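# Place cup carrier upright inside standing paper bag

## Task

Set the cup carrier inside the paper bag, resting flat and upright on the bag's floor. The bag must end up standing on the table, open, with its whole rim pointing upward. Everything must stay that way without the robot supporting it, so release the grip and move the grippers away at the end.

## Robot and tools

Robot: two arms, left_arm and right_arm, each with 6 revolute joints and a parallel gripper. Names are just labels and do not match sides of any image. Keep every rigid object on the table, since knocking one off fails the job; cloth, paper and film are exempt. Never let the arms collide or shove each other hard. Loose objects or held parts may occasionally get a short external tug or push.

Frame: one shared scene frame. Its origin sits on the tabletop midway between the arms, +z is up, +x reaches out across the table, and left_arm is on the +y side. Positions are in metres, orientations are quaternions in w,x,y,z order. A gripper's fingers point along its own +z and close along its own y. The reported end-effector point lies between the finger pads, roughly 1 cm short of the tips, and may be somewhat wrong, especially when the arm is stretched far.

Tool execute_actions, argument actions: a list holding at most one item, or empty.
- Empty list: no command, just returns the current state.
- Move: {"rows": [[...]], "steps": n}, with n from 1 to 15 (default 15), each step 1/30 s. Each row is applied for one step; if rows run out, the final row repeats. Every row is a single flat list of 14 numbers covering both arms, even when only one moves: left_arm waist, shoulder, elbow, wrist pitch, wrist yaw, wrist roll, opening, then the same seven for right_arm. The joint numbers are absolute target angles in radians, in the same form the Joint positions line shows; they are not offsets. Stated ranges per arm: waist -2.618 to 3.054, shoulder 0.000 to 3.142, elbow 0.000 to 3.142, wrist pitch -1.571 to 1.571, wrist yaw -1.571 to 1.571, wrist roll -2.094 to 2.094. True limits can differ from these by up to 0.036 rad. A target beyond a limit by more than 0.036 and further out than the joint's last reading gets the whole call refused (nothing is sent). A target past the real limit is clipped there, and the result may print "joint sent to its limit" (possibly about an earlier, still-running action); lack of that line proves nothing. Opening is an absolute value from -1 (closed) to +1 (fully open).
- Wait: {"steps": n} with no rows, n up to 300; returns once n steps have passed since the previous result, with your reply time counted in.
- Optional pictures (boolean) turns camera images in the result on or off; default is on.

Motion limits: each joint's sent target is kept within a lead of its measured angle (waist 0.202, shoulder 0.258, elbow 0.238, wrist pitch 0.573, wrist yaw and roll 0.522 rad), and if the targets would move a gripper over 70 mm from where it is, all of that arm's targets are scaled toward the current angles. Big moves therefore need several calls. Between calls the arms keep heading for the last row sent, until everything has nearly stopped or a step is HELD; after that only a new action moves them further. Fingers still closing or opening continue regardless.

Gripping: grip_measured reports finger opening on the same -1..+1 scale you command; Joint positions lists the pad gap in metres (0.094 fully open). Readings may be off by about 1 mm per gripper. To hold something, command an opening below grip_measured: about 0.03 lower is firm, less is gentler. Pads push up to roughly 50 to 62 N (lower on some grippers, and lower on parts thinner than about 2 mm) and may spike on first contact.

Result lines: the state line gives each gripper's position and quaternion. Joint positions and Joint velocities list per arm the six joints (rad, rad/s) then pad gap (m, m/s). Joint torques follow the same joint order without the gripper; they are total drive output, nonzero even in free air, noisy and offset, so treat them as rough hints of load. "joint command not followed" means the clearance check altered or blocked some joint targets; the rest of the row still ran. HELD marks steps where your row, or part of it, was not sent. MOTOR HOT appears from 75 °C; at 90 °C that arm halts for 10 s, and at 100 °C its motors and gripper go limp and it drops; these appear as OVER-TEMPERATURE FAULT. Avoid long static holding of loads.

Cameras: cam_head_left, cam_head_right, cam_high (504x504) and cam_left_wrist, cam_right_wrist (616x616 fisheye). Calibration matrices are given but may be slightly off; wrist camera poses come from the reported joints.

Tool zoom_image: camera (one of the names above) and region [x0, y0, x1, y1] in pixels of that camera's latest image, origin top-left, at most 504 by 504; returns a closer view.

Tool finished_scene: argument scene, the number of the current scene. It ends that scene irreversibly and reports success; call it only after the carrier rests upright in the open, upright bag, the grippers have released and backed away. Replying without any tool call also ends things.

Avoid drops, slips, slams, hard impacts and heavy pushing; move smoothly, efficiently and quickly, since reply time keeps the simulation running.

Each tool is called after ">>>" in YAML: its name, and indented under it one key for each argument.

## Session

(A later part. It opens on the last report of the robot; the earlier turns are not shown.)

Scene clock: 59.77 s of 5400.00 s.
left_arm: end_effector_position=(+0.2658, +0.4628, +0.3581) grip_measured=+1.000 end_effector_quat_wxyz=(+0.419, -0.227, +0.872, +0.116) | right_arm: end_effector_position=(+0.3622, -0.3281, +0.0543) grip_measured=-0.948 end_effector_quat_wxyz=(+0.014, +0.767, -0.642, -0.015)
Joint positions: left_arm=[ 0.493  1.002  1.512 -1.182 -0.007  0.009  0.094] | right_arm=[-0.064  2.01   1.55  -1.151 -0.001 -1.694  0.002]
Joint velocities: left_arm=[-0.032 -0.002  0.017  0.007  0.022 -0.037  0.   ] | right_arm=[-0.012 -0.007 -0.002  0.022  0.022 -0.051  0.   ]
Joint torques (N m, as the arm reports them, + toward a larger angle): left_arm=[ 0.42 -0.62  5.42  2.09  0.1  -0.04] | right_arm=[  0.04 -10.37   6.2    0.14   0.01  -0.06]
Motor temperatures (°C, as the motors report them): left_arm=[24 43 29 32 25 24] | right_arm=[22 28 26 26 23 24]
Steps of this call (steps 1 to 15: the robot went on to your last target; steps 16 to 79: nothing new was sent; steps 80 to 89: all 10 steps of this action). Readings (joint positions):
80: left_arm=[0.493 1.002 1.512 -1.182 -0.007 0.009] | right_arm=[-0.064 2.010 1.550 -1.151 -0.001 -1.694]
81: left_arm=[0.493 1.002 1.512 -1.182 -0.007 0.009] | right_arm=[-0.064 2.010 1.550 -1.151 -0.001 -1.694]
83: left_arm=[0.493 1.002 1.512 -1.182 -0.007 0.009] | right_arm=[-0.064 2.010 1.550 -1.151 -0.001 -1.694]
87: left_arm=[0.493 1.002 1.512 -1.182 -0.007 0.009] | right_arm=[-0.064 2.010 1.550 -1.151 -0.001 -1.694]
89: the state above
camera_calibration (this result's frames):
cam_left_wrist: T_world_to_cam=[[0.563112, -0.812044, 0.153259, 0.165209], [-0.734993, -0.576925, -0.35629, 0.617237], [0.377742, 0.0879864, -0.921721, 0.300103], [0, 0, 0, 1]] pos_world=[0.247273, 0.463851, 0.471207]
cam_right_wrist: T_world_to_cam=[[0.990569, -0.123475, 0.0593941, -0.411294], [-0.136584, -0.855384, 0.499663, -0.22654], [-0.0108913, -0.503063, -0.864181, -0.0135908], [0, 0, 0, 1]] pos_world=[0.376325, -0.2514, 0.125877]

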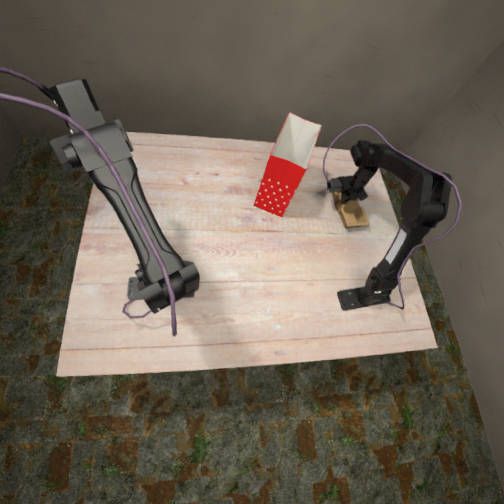

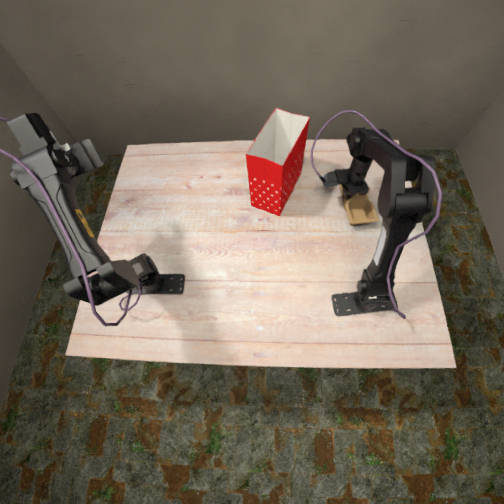

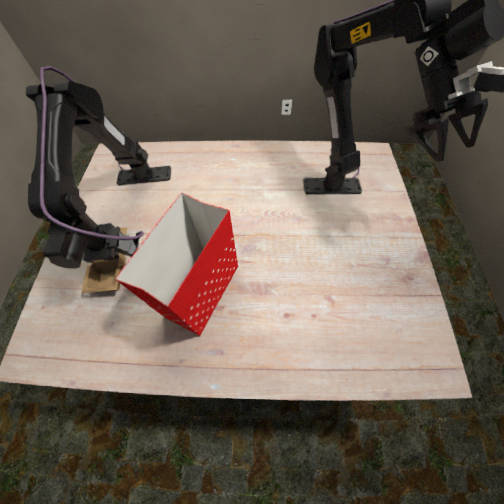

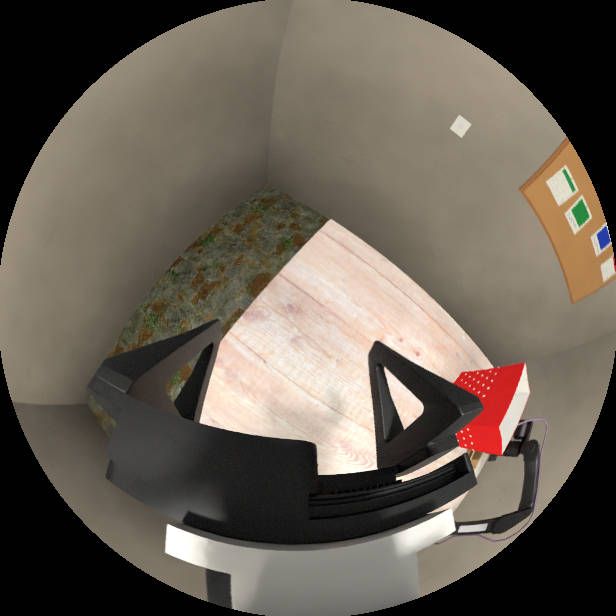

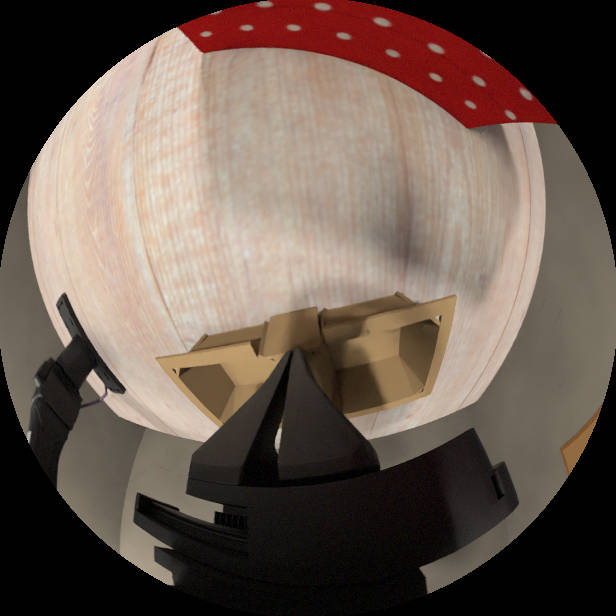

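>>> execute_actions:
  actions:
    - {"rows":[[0.5,1.0,1.5,-1.2,0,0,1,-0.065,2.01,1.55,-1.14,0,-1.7,0.2],[0.5,1.0,1.5,-1.2,0,0,1,-0.065,2.01,1.55,-1.14,0,-1.7,0.2],[0.5,1.0,1.5,-1.2,0,0,1,-0.065,2.01,1.55,-1.14,0,-1.7,0.2],[0.5,1.0,1.5,-1.2,0,0,1,-0.065,2.01,1.55,-1.14,0,-1.7,0.2],[0.5,1.0,1.5,-1.2,0,0,1,-0.065,2.01,1.55,-1.14,0,-1.7,0.2],[0.5,1.0,1.5,-1.2,0,0,1,-0.065,2.01,1.55,-1.14,0,-1.7,0.2],[0.5,1.0,1.5,-1.2,0,0,1,-0.065,2.01,1.55,-1.14,0,-1.7,0.2],[0.5,1.0,1.5,-1.2,0,0,1,-0.065,2.01,1.55,-1.14,0,-1.7,0.2],[0.5,1.0,1.5,-1.2,0,0,1,-0.055,2.02,1.53,-1.12,0,-1.7,0.2],[0.5,1.0,1.5,-1.2,0,0,1,-0.05,2.03,1.51,-1.1,0,-1.7,0.2],[0.5,1.0,1.5,-1.2,0,0,1,-0.05,2.04,1.49,-1.08,0,-1.7,0.2]],"steps":15}

Scene clock: 72.27 s of 5400.00 s.
left_arm: end_effector_position=(+0.2658, +0.4628, +0.3581) grip_measured=+1.000 end_effector_quat_wxyz=(+0.419, -0.227, +0.872, +0.116) | right_arm: end_effector_position=(+0.3618, -0.3198, +0.0454) grip_measured=+0.198 end_effector_quat_wxyz=(+0.007, +0.772, -0.635, -0.019)
Joint positions: left_arm=[ 0.493  1.002  1.512 -1.182 -0.007  0.009  0.094] | right_arm=[-0.049  2.016  1.522 -1.114 -0.016 -1.697  0.056]
Joint velocities: left_arm=[ 0.007  0.007 -0.012  0.022 -0.037 -0.007  0.   ] | right_arm=[ 0.017  0.164 -0.178  0.212  0.095  0.051  0.   ]
Joint torques (N m, as the arm reports them, + toward a larger angle): left_arm=[ 0.38 -0.59  5.4   2.1   0.1  -0.05] | right_arm=[-0.08 -9.17  4.48  0.15  0.1  -0.07]
Motor temperatures (°C, as the motors report them): left_arm=[24 42 29 32 25 25] | right_arm=[22 29 26 26 23 24]
Steps of this call (steps 1 to 15: the robot went on to your last target; steps 16 to 90: nothing new was sent; then 9.00 s passed at rest; steps 91 to 105: all 15 steps of this action). Readings (joint positions):
91: left_arm=[0.493 1.002 1.512 -1.182 -0.007 0.009] | right_arm=[-0.064 2.010 1.550 -1.151 -0.001 -1.694]
92: left_arm=[0.493 1.002 1.512 -1.182 -0.007 0.009] | right_arm=[-0.064 2.010 1.550 -1.151 -0.001 -1.694]
94: left_arm=[0.493 1.002 1.512 -1.182 -0.007 0.009] | right_arm=[-0.064 2.010 1.550 -1.151 -0.001 -1.694]
98: left_arm=[0.493 1.002 1.512 -1.182 -0.007 0.009] | right_arm=[-0.064 2.010 1.550 -1.151 -0.001 -1.694]
105: the state above
camera_calibration (this result's frames):
cam_left_wrist: T_world_to_cam=[[0.563112, -0.812044, 0.153259, 0.165209], [-0.734993, -0.576925, -0.35629, 0.617237], [0.377742, 0.0879864, -0.921721, 0.300103], [0, 0, 0, 1]] pos_world=[0.247273, 0.463851, 0.471207]
cam_right_wrist: T_world_to_cam=[[0.992441, -0.107249, 0.0596542, -0.404848], [-0.122723, -0.865466, 0.485703, -0.222698], [-0.000462579, -0.489352, -0.872086, -0.0161476], [0, 0, 0, 1]] pos_world=[0.37445, -0.244059, 0.118234]

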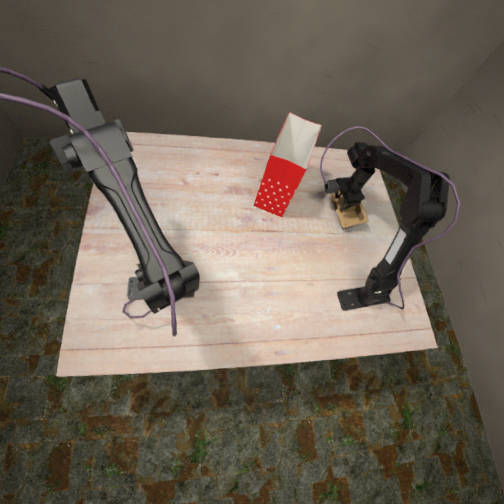

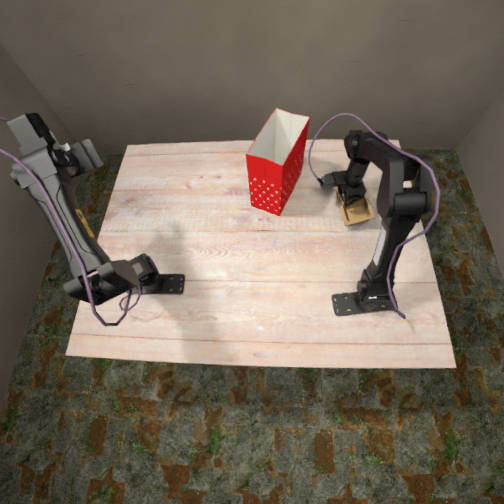

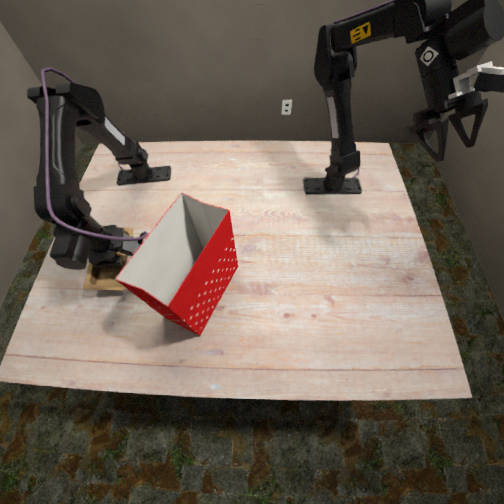

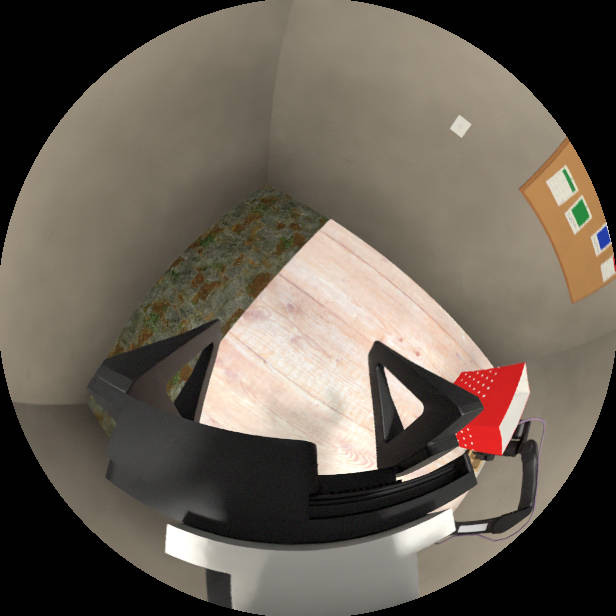

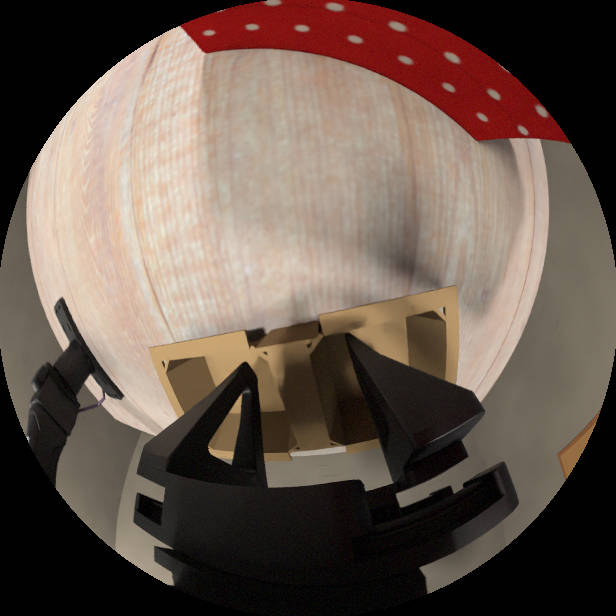

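>>> execute_actions:
  actions:
    - {"rows":[[0.5,1.0,1.5,-1.2,0,0,1,-0.05,1.94,1.58,-1.21,0,-1.7,0.2],[0.5,1.0,1.5,-1.2,0,0,1,-0.05,1.94,1.58,-1.21,0,-1.7,0.2],[0.5,1.0,1.5,-1.2,0,0,1,-0.05,1.94,1.58,-1.21,0,-1.7,0.2],[0.5,1.0,1.5,-1.2,0,0,1,-0.05,1.94,1.58,-1.21,0,-1.7,0.2],[0.5,1.0,1.5,-1.2,0,0,1,-0.05,1.94,1.58,-1.21,0,-1.7,0.2],[0.5,1.0,1.5,-1.2,0,0,1,-0.05,1.94,1.58,-1.21,0,-1.7,0.2],[0.5,1.0,1.5,-1.2,0,0,1,-0.05,1.94,1.58,-1.21,0,-1.7,0.2],[0.5,1.0,1.5,-1.2,0,0,1,-0.14,1.94,1.58,-1.21,0,-1.78,0.2]],"steps":15}

Scene clock: 80.63 s of 5400.00 s.
left_arm: end_effector_position=(+0.2658, +0.4628, +0.3581) grip_measured=+1.000 end_effector_quat_wxyz=(+0.419, -0.227, +0.872, +0.116) | right_arm: end_effector_position=(+0.3610, -0.3610, +0.0810) grip_measured=+0.198 end_effector_quat_wxyz=(+0.001, +0.760, -0.650, +0.004)
Joint positions: left_arm=[ 0.493  1.002  1.512 -1.182 -0.007  0.009  0.094] | right_arm=[-0.15   1.942  1.561 -1.185  0.006 -1.759  0.056]
Joint velocities: left_arm=[-0.012  0.007 -0.012  0.022 -0.081  0.007  0.   ] | right_arm=[-0.007 -0.017 -0.017 -0.022  0.022 -0.095  0.   ]
Joint torques (N m, as the arm reports them, + toward a larger angle): left_arm=[ 0.39 -0.61  5.43  2.09  0.1  -0.06] | right_arm=[  0.71 -10.17   7.92  -0.02  -0.12  -0.08]
Motor temperatures (°C, as the motors report them): left_arm=[24 42 29 32 25 25] | right_arm=[22 29 26 26 23 24]
Steps of this call (steps 1 to 30: the robot went on to your last target; steps 31 to 90: nothing new was sent; then 4.87 s passed at rest; steps 91 to 105: all 15 steps of this action). Readings (joint positions):
91: left_arm=[0.493 1.002 1.512 -1.182 -0.007 0.009] | right_arm=[-0.049 2.037 1.508 -1.103 -0.001 -1.697]
92: left_arm=[0.493 1.002 1.512 -1.182 -0.007 0.009] | right_arm=[-0.049 2.026 1.514 -1.122 -0.000 -1.697]
94: left_arm=[0.493 1.002 1.512 -1.182 -0.007 0.009] | right_arm=[-0.049 1.989 1.532 -1.151 -0.000 -1.697]
98: left_arm=[0.493 1.002 1.512 -1.182 -0.007 0.009] | right_arm=[-0.057 1.942 1.560 -1.171 -0.004 -1.709]
105: the state above
camera_calibration (this result's frames):
cam_left_wrist: T_world_to_cam=[[0.563112, -0.812044, 0.153259, 0.165209], [-0.734993, -0.576925, -0.35629, 0.617237], [0.377742, 0.0879864, -0.921721, 0.300103], [0, 0, 0, 1]] pos_world=[0.247273, 0.463851, 0.471207]
cam_right_wrist: T_world_to_cam=[[0.983988, -0.143632, 0.105536, -0.424399], [-0.177296, -0.849491, 0.496922, -0.251158], [0.0182776, -0.507676, -0.861354, -0.0194919], [0, 0, 0, 1]] pos_world=[0.37343, -0.284209, 0.152805]

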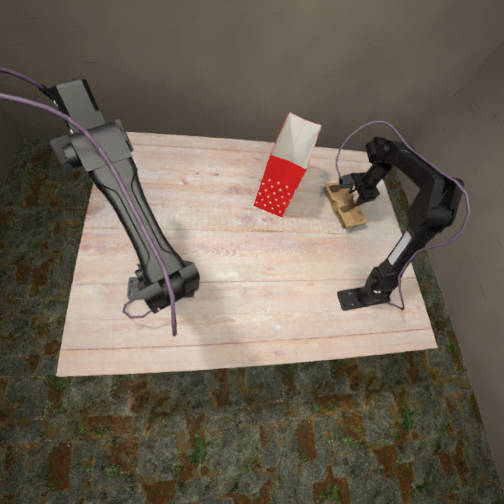

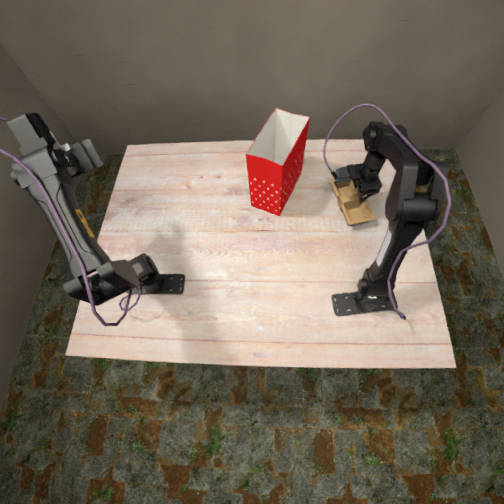

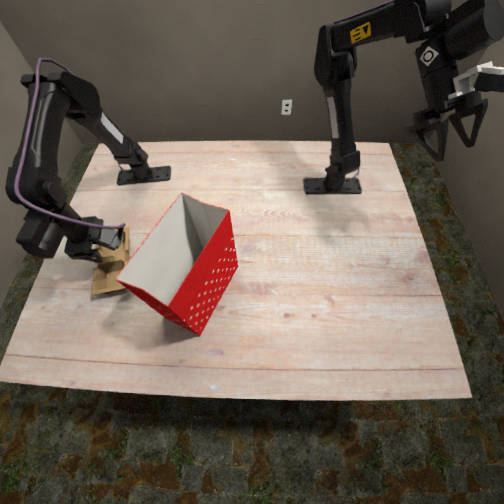

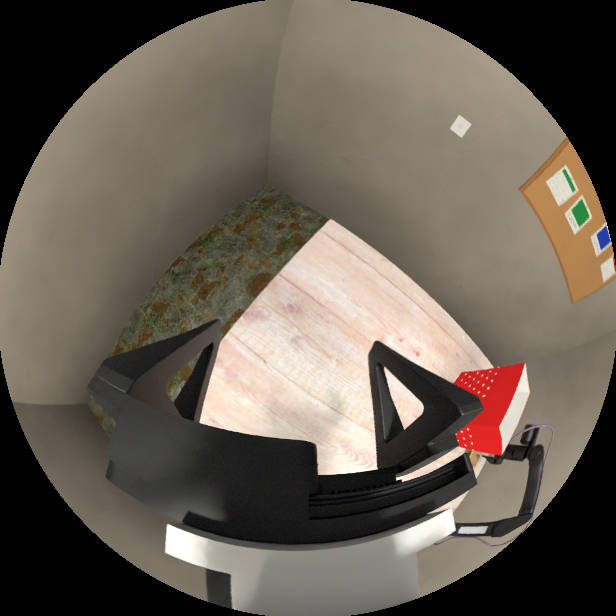

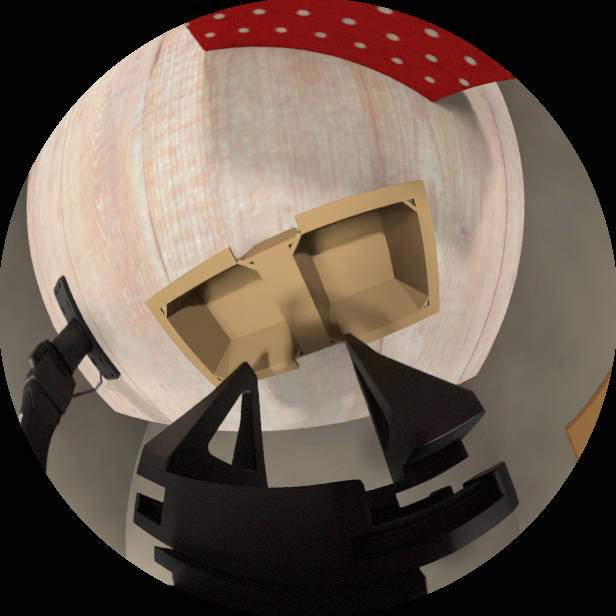

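>>> execute_actions:
  actions:
    - {"rows":[[0.5,1.0,1.5,-1.2,0,0,1,-0.09,1.93,1.58,-1.21,0,-1.65,0.2]],"steps":15}

Scene clock: 95.73 s of 5400.00 s.
left_arm: end_effector_position=(+0.2658, +0.4628, +0.3581) grip_measured=+1.000 end_effector_quat_wxyz=(+0.419, -0.227, +0.872, +0.116) | right_arm: end_effector_position=(+0.3596, -0.3384, +0.0810) grip_measured=+0.198 end_effector_quat_wxyz=(+0.002, +0.748, -0.663, +0.002)
Joint positions: left_arm=[ 0.493  1.002  1.512 -1.182 -0.007  0.009  0.094] | right_arm=[-0.088  1.942  1.561 -1.19   0.007 -1.662  0.056]
Joint velocities: left_arm=[-0.022 -0.012 -0.007  0.037 -0.066 -0.066  0.   ] | right_arm=[-0.002 -0.002 -0.002 -0.051  0.051 -0.022 -0.001]
Joint torques (N m, as the arm reports them, + toward a larger angle): left_arm=[ 0.42 -0.6   5.42  2.09  0.09 -0.05] | right_arm=[ -0.04 -11.07   7.7    0.    -0.1    0.07]
Motor temperatures (°C, as the motors report them): left_arm=[24 42 29 32 25 25] | right_arm=[22 29 27 26 23 24]
Steps of this call (steps 1 to 30: the robot went on to your last target; steps 31 to 90: nothing new was sent; then 11.60 s passed at rest; steps 91 to 105: all 15 steps of this action). Readings (joint positions):
91: left_arm=[0.493 1.002 1.512 -1.182 -0.007 0.009] | right_arm=[-0.143 1.942 1.561 -1.190 0.008 -1.753]
92: left_arm=[0.493 1.002 1.512 -1.182 -0.007 0.009] | right_arm=[-0.134 1.942 1.561 -1.190 0.009 -1.734]
94: left_arm=[0.493 1.002 1.512 -1.182 -0.007 0.009] | right_arm=[-0.109 1.942 1.561 -1.190 0.009 -1.706]
98: left_arm=[0.493 1.002 1.512 -1.182 -0.007 0.009] | right_arm=[-0.088 1.942 1.561 -1.190 0.007 -1.678]
105: the state above
camera_calibration (this result's frames):
cam_left_wrist: T_world_to_cam=[[0.563112, -0.812044, 0.153259, 0.165209], [-0.734993, -0.576925, -0.35629, 0.617237], [0.377742, 0.0879864, -0.921721, 0.300103], [0, 0, 0, 1]] pos_world=[0.247273, 0.463851, 0.471207]
cam_right_wrist: T_world_to_cam=[[0.9788, -0.178443, 0.100544, -0.42932], [-0.204778, -0.84267, 0.49797, -0.220138], [-0.00413371, -0.508002, -0.861346, -0.0000729829], [0, 0, 0, 1]] pos_world=[0.375139, -0.26215, 0.152725]

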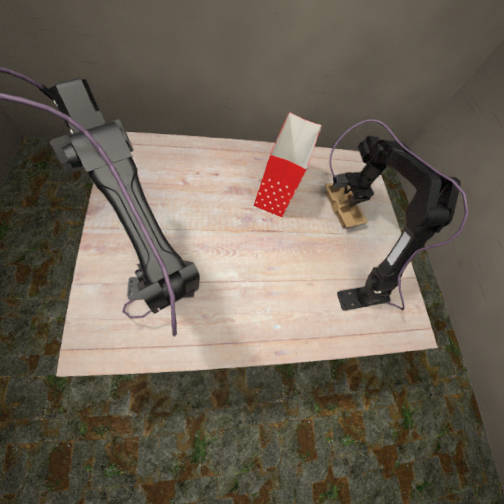

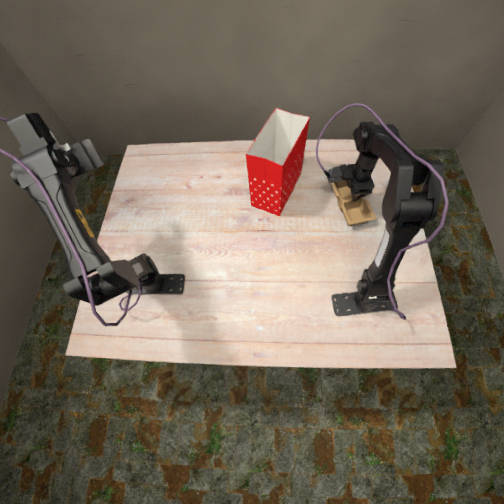

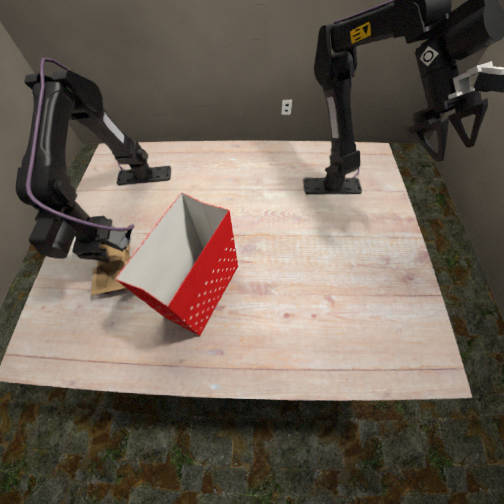

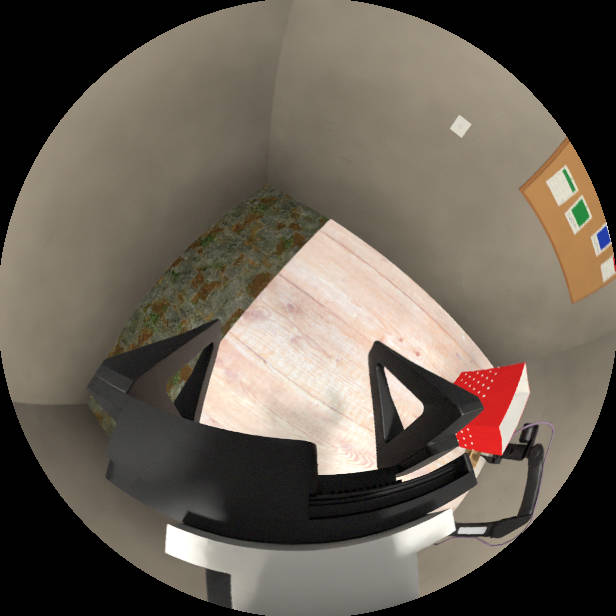

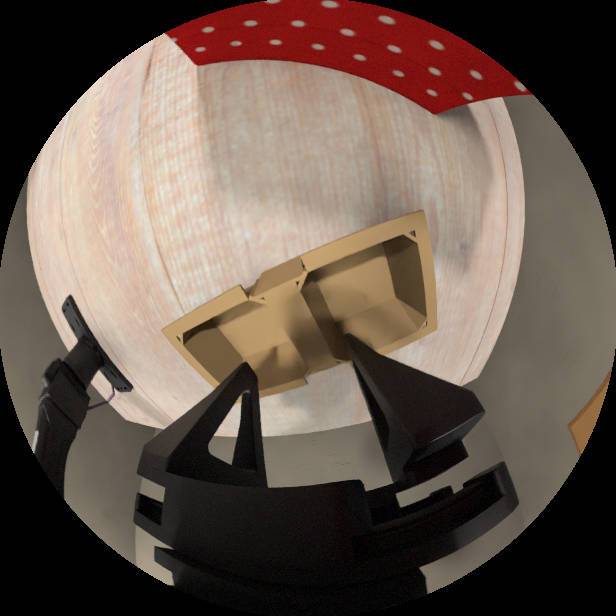

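>>> execute_actions:
  actions:
    - {"rows":[[0.5,1.0,1.5,-1.2,0,0,1,-0.085,1.95,1.57,-1.2,0,-1.63,0.2],[0.5,1.0,1.5,-1.2,0,0,1,-0.085,1.97,1.56,-1.18,0,-1.62,0.2],[0.5,1.0,1.5,-1.2,0,0,1,-0.085,1.99,1.55,-1.16,0,-1.62,0.2],[0.5,1.0,1.5,-1.2,0,0,1,-0.085,2.01,1.55,-1.14,0,-1.62,0.2]],"steps":15}

Scene clock: 107.97 s of 5400.00 s.
left_arm: end_effector_position=(+0.2658, +0.4628, +0.3581) grip_measured=+1.000 end_effector_quat_wxyz=(+0.419, -0.227, +0.872, +0.116) | right_arm: end_effector_position=(+0.3648, -0.3383, +0.0534) grip_measured=+0.198 end_effector_quat_wxyz=(+0.017, +0.737, -0.675, -0.013)
Joint positions: left_arm=[ 0.493  1.002  1.512 -1.182 -0.007  0.009  0.094] | right_arm=[-0.088  2.02   1.561 -1.153  0.007 -1.629  0.056]
Joint velocities: left_arm=[-0.007 -0.017 -0.017 -0.051 -0.051 -0.051  0.   ] | right_arm=[-0.007 -0.007 -0.017  0.022  0.022  0.022 -0.   ]
Joint torques (N m, as the arm reports them, + toward a larger angle): left_arm=[ 0.41 -0.61  5.41  2.09  0.09 -0.06] | right_arm=[  0.27 -11.47   5.41   0.24   0.     0.06]
Motor temperatures (°C, as the motors report them): left_arm=[24 41 29 32 25 25] | right_arm=[22 30 27 26 23 24]
Steps of this call (steps 1 to 15: the robot went on to your last target; steps 16 to 90: nothing new was sent; then 8.73 s passed at rest; steps 91 to 105: all 15 steps of this action). Readings (joint positions):
91: left_arm=[0.493 1.002 1.512 -1.182 -0.007 0.009] | right_arm=[-0.088 1.942 1.561 -1.191 0.007 -1.655]
92: left_arm=[0.493 1.002 1.512 -1.182 -0.007 0.009] | right_arm=[-0.088 1.944 1.561 -1.190 0.007 -1.650]
94: left_arm=[0.493 1.002 1.512 -1.182 -0.007 0.009] | right_arm=[-0.088 1.960 1.561 -1.184 0.007 -1.642]
98: left_arm=[0.493 1.002 1.512 -1.182 -0.007 0.009] | right_arm=[-0.088 2.011 1.561 -1.163 0.007 -1.634]
105: the state above
camera_calibration (this result's frames):
cam_left_wrist: T_world_to_cam=[[0.563112, -0.812044, 0.153259, 0.165209], [-0.734993, -0.576925, -0.35629, 0.617237], [0.377742, 0.0879864, -0.921721, 0.300103], [0, 0, 0, 1]] pos_world=[0.247273, 0.463851, 0.471207]
cam_right_wrist: T_world_to_cam=[[0.97575, -0.210355, 0.0605143, -0.439105], [-0.211503, -0.834893, 0.508153, -0.200701], [-0.0563695, -0.508629, -0.859138, -0.0049788], [0, 0, 0, 1]] pos_world=[0.385728, -0.262464, 0.124281]

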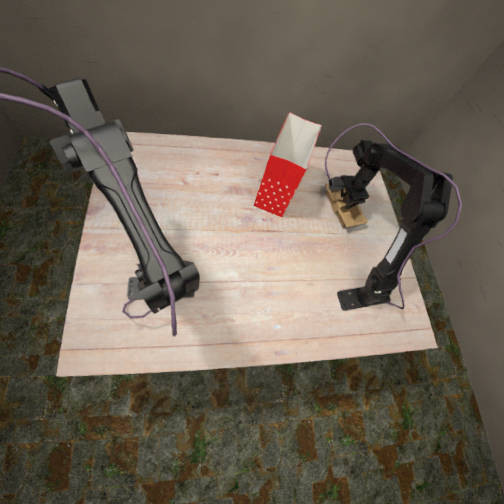

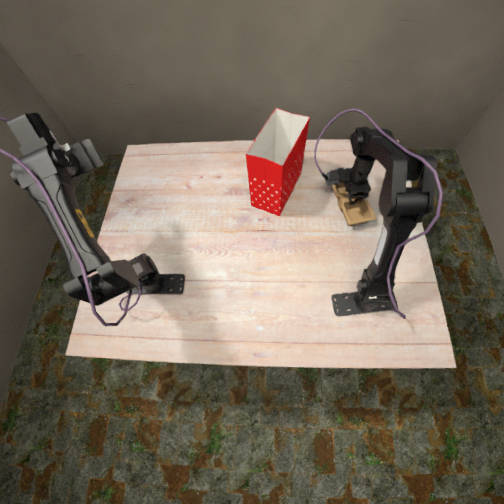

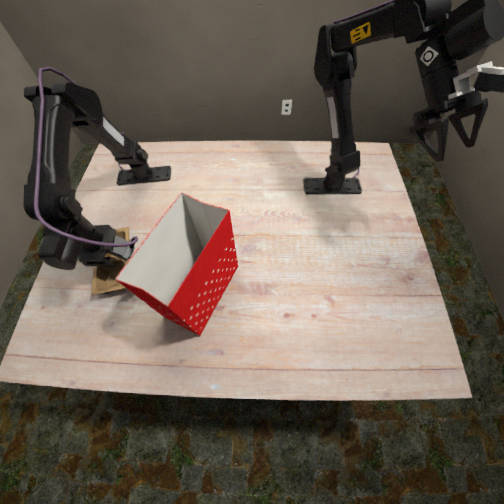

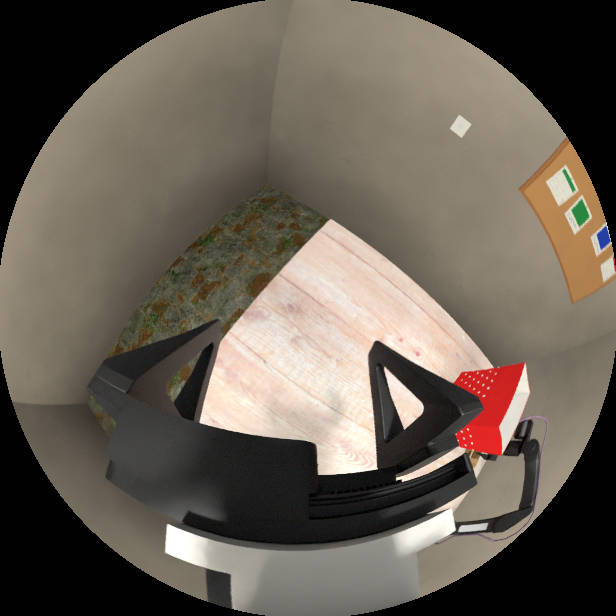

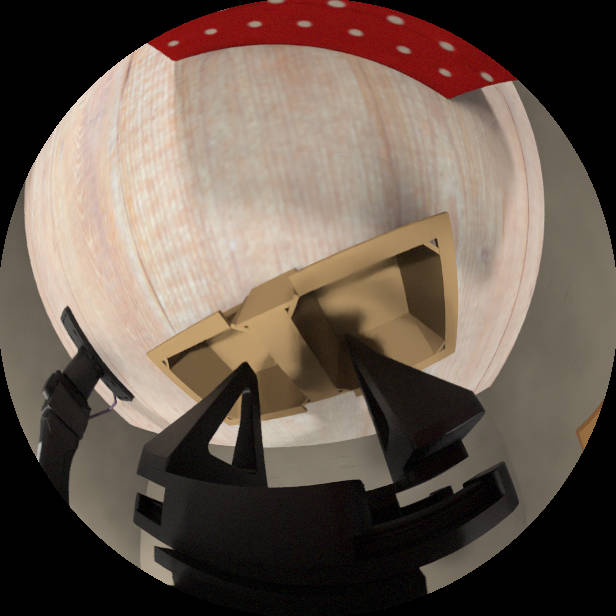

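Fingers are inside both cups. Close.

>>> execute_actions:
  actions:
    - {"rows":[[0.5,1.0,1.5,-1.2,0,0,1,-0.085,2.02,1.55,-1.13,0,-1.62,0.0],[0.5,1.0,1.5,-1.2,0,0,1,-0.085,2.02,1.55,-1.13,0,-1.62,-0.2],[0.5,1.0,1.5,-1.2,0,0,1,-0.085,2.02,1.55,-1.13,0,-1.62,-0.4],[0.5,1.0,1.5,-1.2,0,0,1,-0.085,2.02,1.55,-1.13,0,-1.62,-0.75]],"steps":15}
  pictures: false

>>> execute_actions:
  actions:
    - {"rows":[[0.5,1.0,1.5,-1.2,0,0,1,-0.085,2.0,1.58,-1.13,0,-1.62,-0.75],[0.5,1.0,1.5,-1.2,0,0,1,-0.085,1.97,1.63,-1.14,0,-1.62,-0.75],[0.5,1.0,1.5,-1.2,0,0,1,-0.085,1.94,1.7,-1.15,0,-1.62,-0.75],[0.5,1.0,1.5,-1.2,0,0,1,-0.085,1.9,1.8,-1.16,0,-1.62,-0.75]],"steps":15}

Scene clock: 114.50 s of 5400.00 s.
left_arm: end_effector_position=(+0.2658, +0.4628, +0.3581) grip_measured=+1.000 end_effector_quat_wxyz=(+0.419, -0.227, +0.872, +0.116) | right_arm: end_effector_position=(+0.3676, -0.3382, +0.0533) grip_measured=-0.748 end_effector_quat_wxyz=(+0.013, +0.737, -0.676, -0.009)
Joint positions: left_arm=[ 0.493  1.002  1.512 -1.182 -0.007  0.009  0.094] | right_arm=[-0.088  2.02   1.561 -1.142  0.007 -1.627  0.012]
Joint velocities: left_arm=[-0.007 -0.007  0.007  0.022  0.037 -0.037  0.   ] | right_arm=[ 0.002 -0.002  0.002 -0.007 -0.022  0.066  0.   ]
Joint torques (N m, as the arm reports them, + toward a larger angle): left_arm=[ 0.43 -0.6   5.43  2.1   0.1  -0.04] | right_arm=[  0.08 -10.69   5.2    0.24  -0.06   0.07]
Motor temperatures (°C, as the motors report them): left_arm=[24 41 29 32 25 25] | right_arm=[22 30 27 26 23 24]
Steps of this call (steps 1 to 15: the robot went on to your last target; steps 16 to 90: nothing new was sent; then 3.03 s passed at rest; steps 91 to 105: all 15 steps of this action). Readings (joint positions):
91: left_arm=[0.493 1.002 1.512 -1.182 -0.007 0.009] | right_arm=[-0.088 2.020 1.561 -1.151 0.007 -1.628]
92: left_arm=[0.493 1.002 1.512 -1.182 -0.007 0.009] | right_arm=[-0.088 2.020 1.561 -1.149 0.007 -1.628]
94: left_arm=[0.493 1.002 1.512 -1.182 -0.007 0.009] | right_arm=[-0.088 2.020 1.561 -1.146 0.007 -1.627]
98: left_arm=[0.493 1.002 1.512 -1.182 -0.007 0.009] | right_arm=[-0.088 2.020 1.561 -1.143 0.007 -1.627]
105: the state above

Scene clock: 115.00 s of 5400.00 s.
left_arm: end_effector_position=(+0.2658, +0.4628, +0.3581) grip_measured=+1.000 end_effector_quat_wxyz=(+0.419, -0.227, +0.872, +0.116) | right_arm: end_effector_position=(+0.4264, -0.3365, +0.1700) grip_measured=-0.748 end_effector_quat_wxyz=(-0.111, +0.727, -0.667, +0.119)
Joint positions: left_arm=[ 0.493  1.002  1.512 -1.182 -0.007  0.009  0.094] | right_arm=[-0.088  1.889  1.791 -1.145  0.007 -1.627  0.012]
Joint velocities: left_arm=[-0.002 -0.007  0.002 -0.037 -0.051 -0.022  0.   ] | right_arm=[-0.012  0.115 -0.012 -0.007 -0.022  0.007 -0.001]
Joint torques (N m, as the arm reports them, + toward a larger angle): left_arm=[ 0.43 -0.62  5.41  2.09  0.09 -0.05] | right_arm=[ 0.2  -9.7   7.48  0.64 -0.03  0.04]
Motor temperatures (°C, as the motors report them): left_arm=[24 41 29 32 25 25] | right_arm=[22 30 27 26 23 24]
Steps of this call (steps 1 to 15: all 15 steps of this action). Readings (joint positions):
1: left_arm=[0.493 1.002 1.512 -1.182 -0.007 0.009] | right_arm=[-0.088 2.020 1.561 -1.142 0.007 -1.627]
2: left_arm=[0.493 1.002 1.512 -1.182 -0.007 0.009] | right_arm=[-0.088 2.018 1.566 -1.144 0.007 -1.627]
4: left_arm=[0.493 1.002 1.512 -1.182 -0.007 0.009] | right_arm=[-0.088 2.013 1.613 -1.158 0.007 -1.627]
8: left_arm=[0.493 1.002 1.512 -1.182 -0.007 0.009] | right_arm=[-0.088 1.951 1.742 -1.153 0.007 -1.627]
15: the state above
camera_calibration (this result's frames):
cam_left_wrist: T_world_to_cam=[[0.563112, -0.812044, 0.153259, 0.165209], [-0.734993, -0.576925, -0.35629, 0.617237], [0.377742, 0.0879864, -0.921721, 0.300103], [0, 0, 0, 1]] pos_world=[0.247273, 0.463851, 0.471207]
cam_right_wrist: T_world_to_cam=[[0.888305, -0.214374, 0.406149, -0.52869], [-0.380165, -0.839409, 0.388416, -0.154637], [0.257659, -0.499436, -0.827149, -0.0367364], [0, 0, 0, 1]] pos_world=[0.420316, -0.261488, 0.244404]

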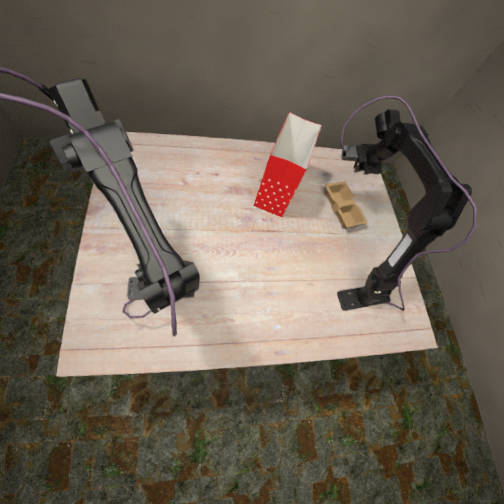

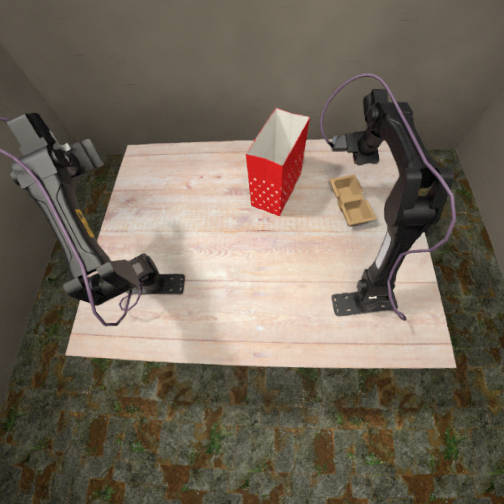

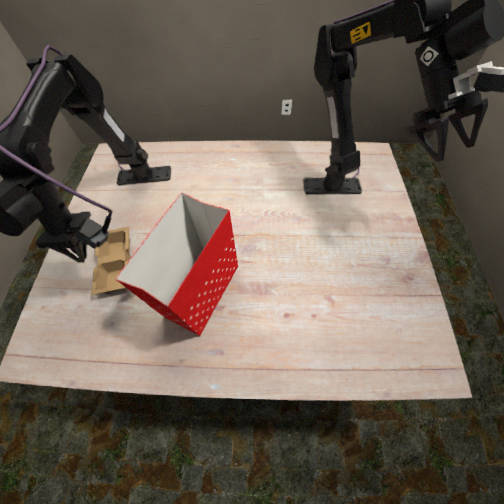

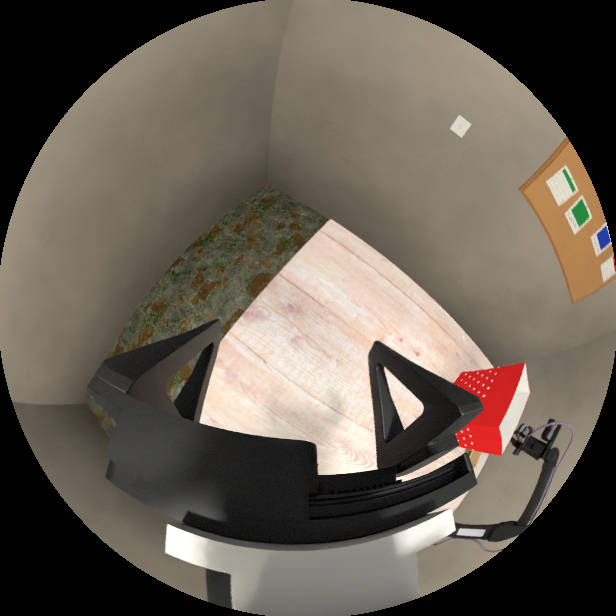

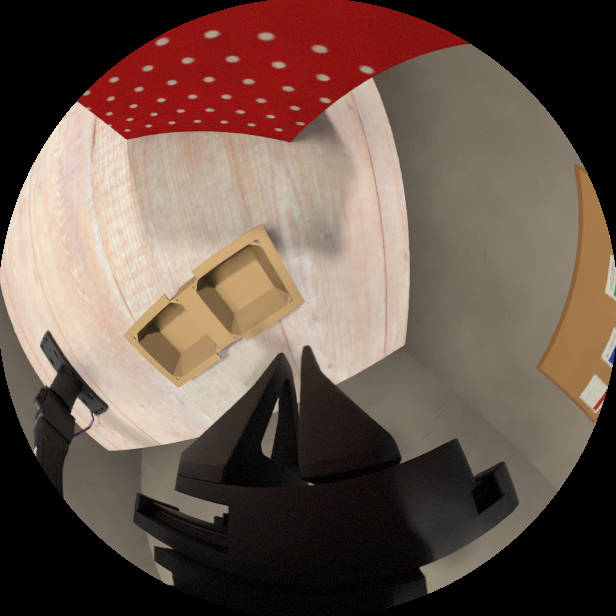

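>>> execute_actions:
  actions:
    - {"rows":[[0.5,1.0,1.5,-1.2,0,0,1,-0.06,1.9,1.74,-1.17,0,-1.75,0.2],[0.5,1.0,1.5,-1.2,0,0,1,-0.03,1.91,1.66,-1.19,0,-1.9,0.2],[0.5,1.0,1.5,-1.2,0,0,1,-0.03,1.92,1.6,-1.2,0,-1.9,0.2],[0.5,1.0,1.5,-1.2,0,0,1,-0.03,1.93,1.58,-1.21,0,-1.9,0.2]],"steps":15}
  pictures: false

>>> execute_actions:
  actions:
    - {"rows":[[0.5,1.0,1.5,-1.2,0,0,1,-0.03,1.94,1.57,-1.2,0,-1.9,0.2]],"steps":15}

Scene clock: 130.10 s of 5400.00 s.
left_arm: end_effector_position=(+0.2658, +0.4628, +0.3581) grip_measured=+1.000 end_effector_quat_wxyz=(+0.419, -0.227, +0.872, +0.116) | right_arm: end_effector_position=(+0.3606, -0.3161, +0.0820) grip_measured=+0.198 end_effector_quat_wxyz=(+0.002, +0.834, -0.552, +0.002)
Joint positions: left_arm=[ 0.493  1.002  1.512 -1.182 -0.007  0.009  0.094] | right_arm=[-0.027  1.949  1.576 -1.197  0.007 -1.882  0.056]
Joint velocities: left_arm=[ 0.007  0.017 -0.012  0.051  0.022 -0.007  0.   ] | right_arm=[ 0.007 -0.022 -0.007 -0.037  0.022 -0.066 -0.001]
Joint torques (N m, as the arm reports them, + toward a larger angle): left_arm=[ 0.42 -0.63  5.43  2.09  0.09 -0.05] | right_arm=[ -0.19 -12.06   6.65   0.04  -0.04  -0.09]
Motor temperatures (°C, as the motors report them): left_arm=[24 41 29 33 25 25] | right_arm=[22 30 27 26 23 24]
Steps of this call (steps 1 to 30: the robot went on to your last target; steps 31 to 90: nothing new was sent; then 11.60 s passed at rest; steps 91 to 105: all 15 steps of this action). Readings (joint positions):
91: left_arm=[0.493 1.002 1.512 -1.182 -0.007 0.009] | right_arm=[-0.086 1.900 1.785 -1.144 0.007 -1.646]
92: left_arm=[0.493 1.002 1.512 -1.182 -0.007 0.009] | right_arm=[-0.080 1.897 1.765 -1.138 0.008 -1.690]
94: left_arm=[0.493 1.002 1.512 -1.182 -0.007 0.009] | right_arm=[-0.058 1.894 1.684 -1.139 0.008 -1.763]
98: left_arm=[0.493 1.002 1.512 -1.182 -0.007 0.009] | right_arm=[-0.028 1.944 1.584 -1.187 0.007 -1.841]
105: the state above

Scene clock: 130.60 s of 5400.00 s.
left_arm: end_effector_position=(+0.2658, +0.4628, +0.3581) grip_measured=+1.000 end_effector_quat_wxyz=(+0.419, -0.227, +0.872, +0.116) | right_arm: end_effector_position=(+0.3606, -0.3161, +0.0820) grip_measured=+0.198 end_effector_quat_wxyz=(+0.002, +0.836, -0.548, +0.002)
Joint positions: left_arm=[ 0.493  1.002  1.512 -1.182 -0.007  0.009  0.094] | right_arm=[-0.027  1.949  1.576 -1.197  0.007 -1.892  0.056]
Joint velocities: left_arm=[ 0.012 -0.002 -0.022 -0.066 -0.007  0.007  0.   ] | right_arm=[ 0.007  0.002 -0.002 -0.037 -0.007  0.007 -0.001]
Joint torques (N m, as the arm reports them, + toward a larger angle): left_arm=[ 0.39 -0.61  5.45  2.08  0.09 -0.05] | right_arm=[ -0.35 -10.79   5.92   0.14  -0.01  -0.05]
Motor temperatures (°C, as the motors report them): left_arm=[24 41 29 33 25 25] | right_arm=[22 30 27 26 23 24]
Steps of this call (steps 1 to 15: all 15 steps of this action). Readings (joint positions):
1: left_arm=[0.493 1.002 1.512 -1.182 -0.007 0.009] | right_arm=[-0.027 1.949 1.576 -1.197 0.007 -1.884]
2: left_arm=[0.493 1.002 1.512 -1.182 -0.007 0.009] | right_arm=[-0.027 1.949 1.576 -1.197 0.007 -1.885]
4: left_arm=[0.493 1.002 1.512 -1.182 -0.007 0.009] | right_arm=[-0.027 1.949 1.576 -1.197 0.007 -1.888]
8: left_arm=[0.493 1.002 1.512 -1.182 -0.007 0.009] | right_arm=[-0.027 1.949 1.576 -1.197 0.007 -1.890]
15: the state above
camera_calibration (this result's frames):
cam_left_wrist: T_world_to_cam=[[0.563112, -0.812044, 0.153259, 0.165209], [-0.734993, -0.576925, -0.35629, 0.617237], [0.377742, 0.0879864, -0.921721, 0.300103], [0, 0, 0, 1]] pos_world=[0.247273, 0.463851, 0.471207]
cam_right_wrist: T_world_to_cam=[[0.988951, 0.109595, 0.0998211, -0.338944], [0.0456748, -0.865884, 0.498155, -0.299288], [0.141029, -0.488092, -0.861323, -0.0339439], [0, 0, 0, 1]] pos_world=[0.353656, -0.23857, 0.153689]

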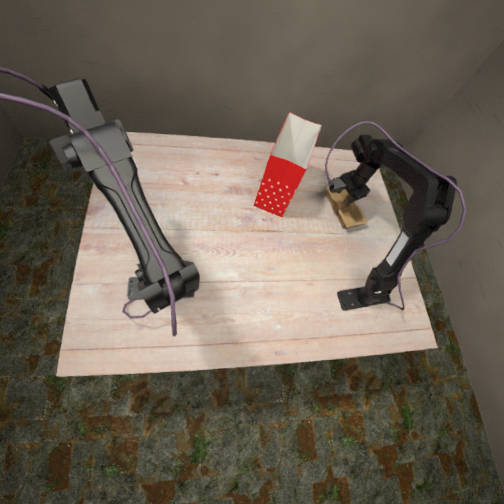

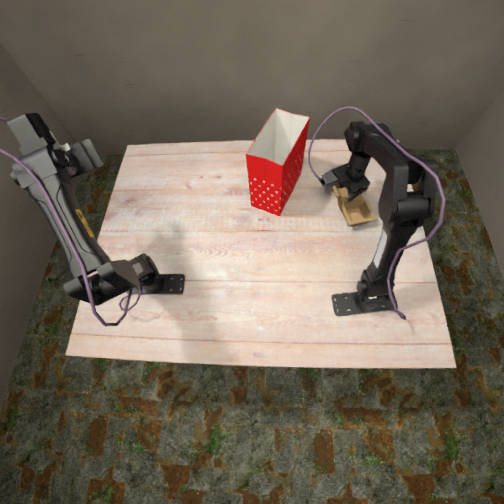

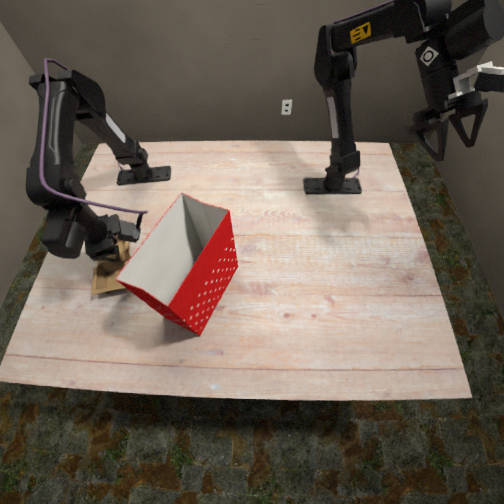

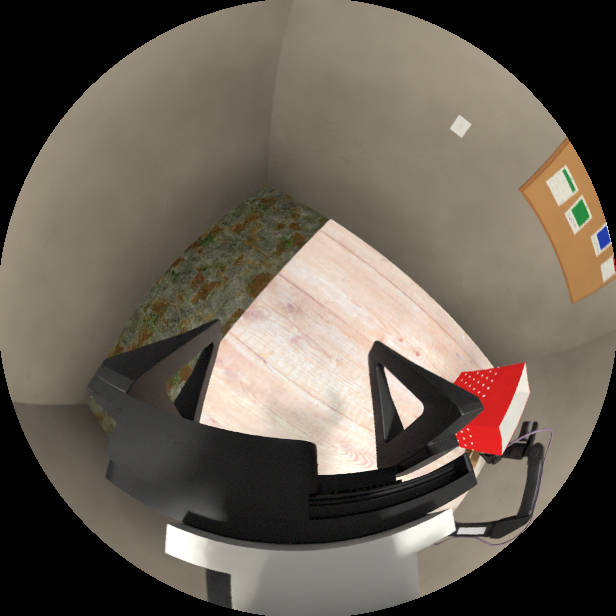

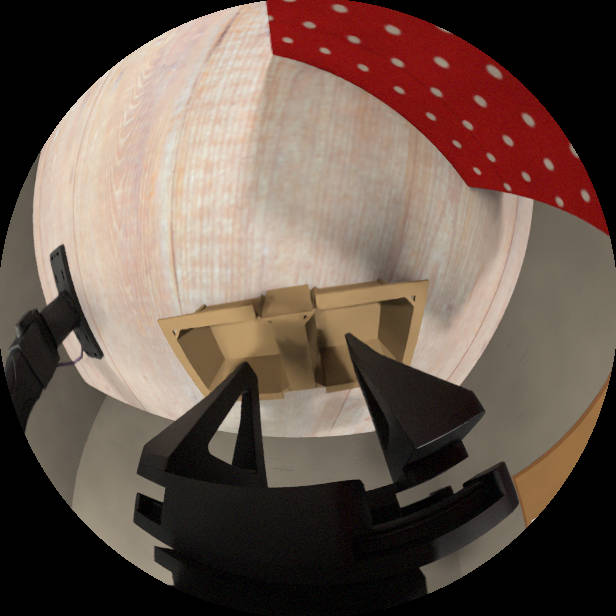

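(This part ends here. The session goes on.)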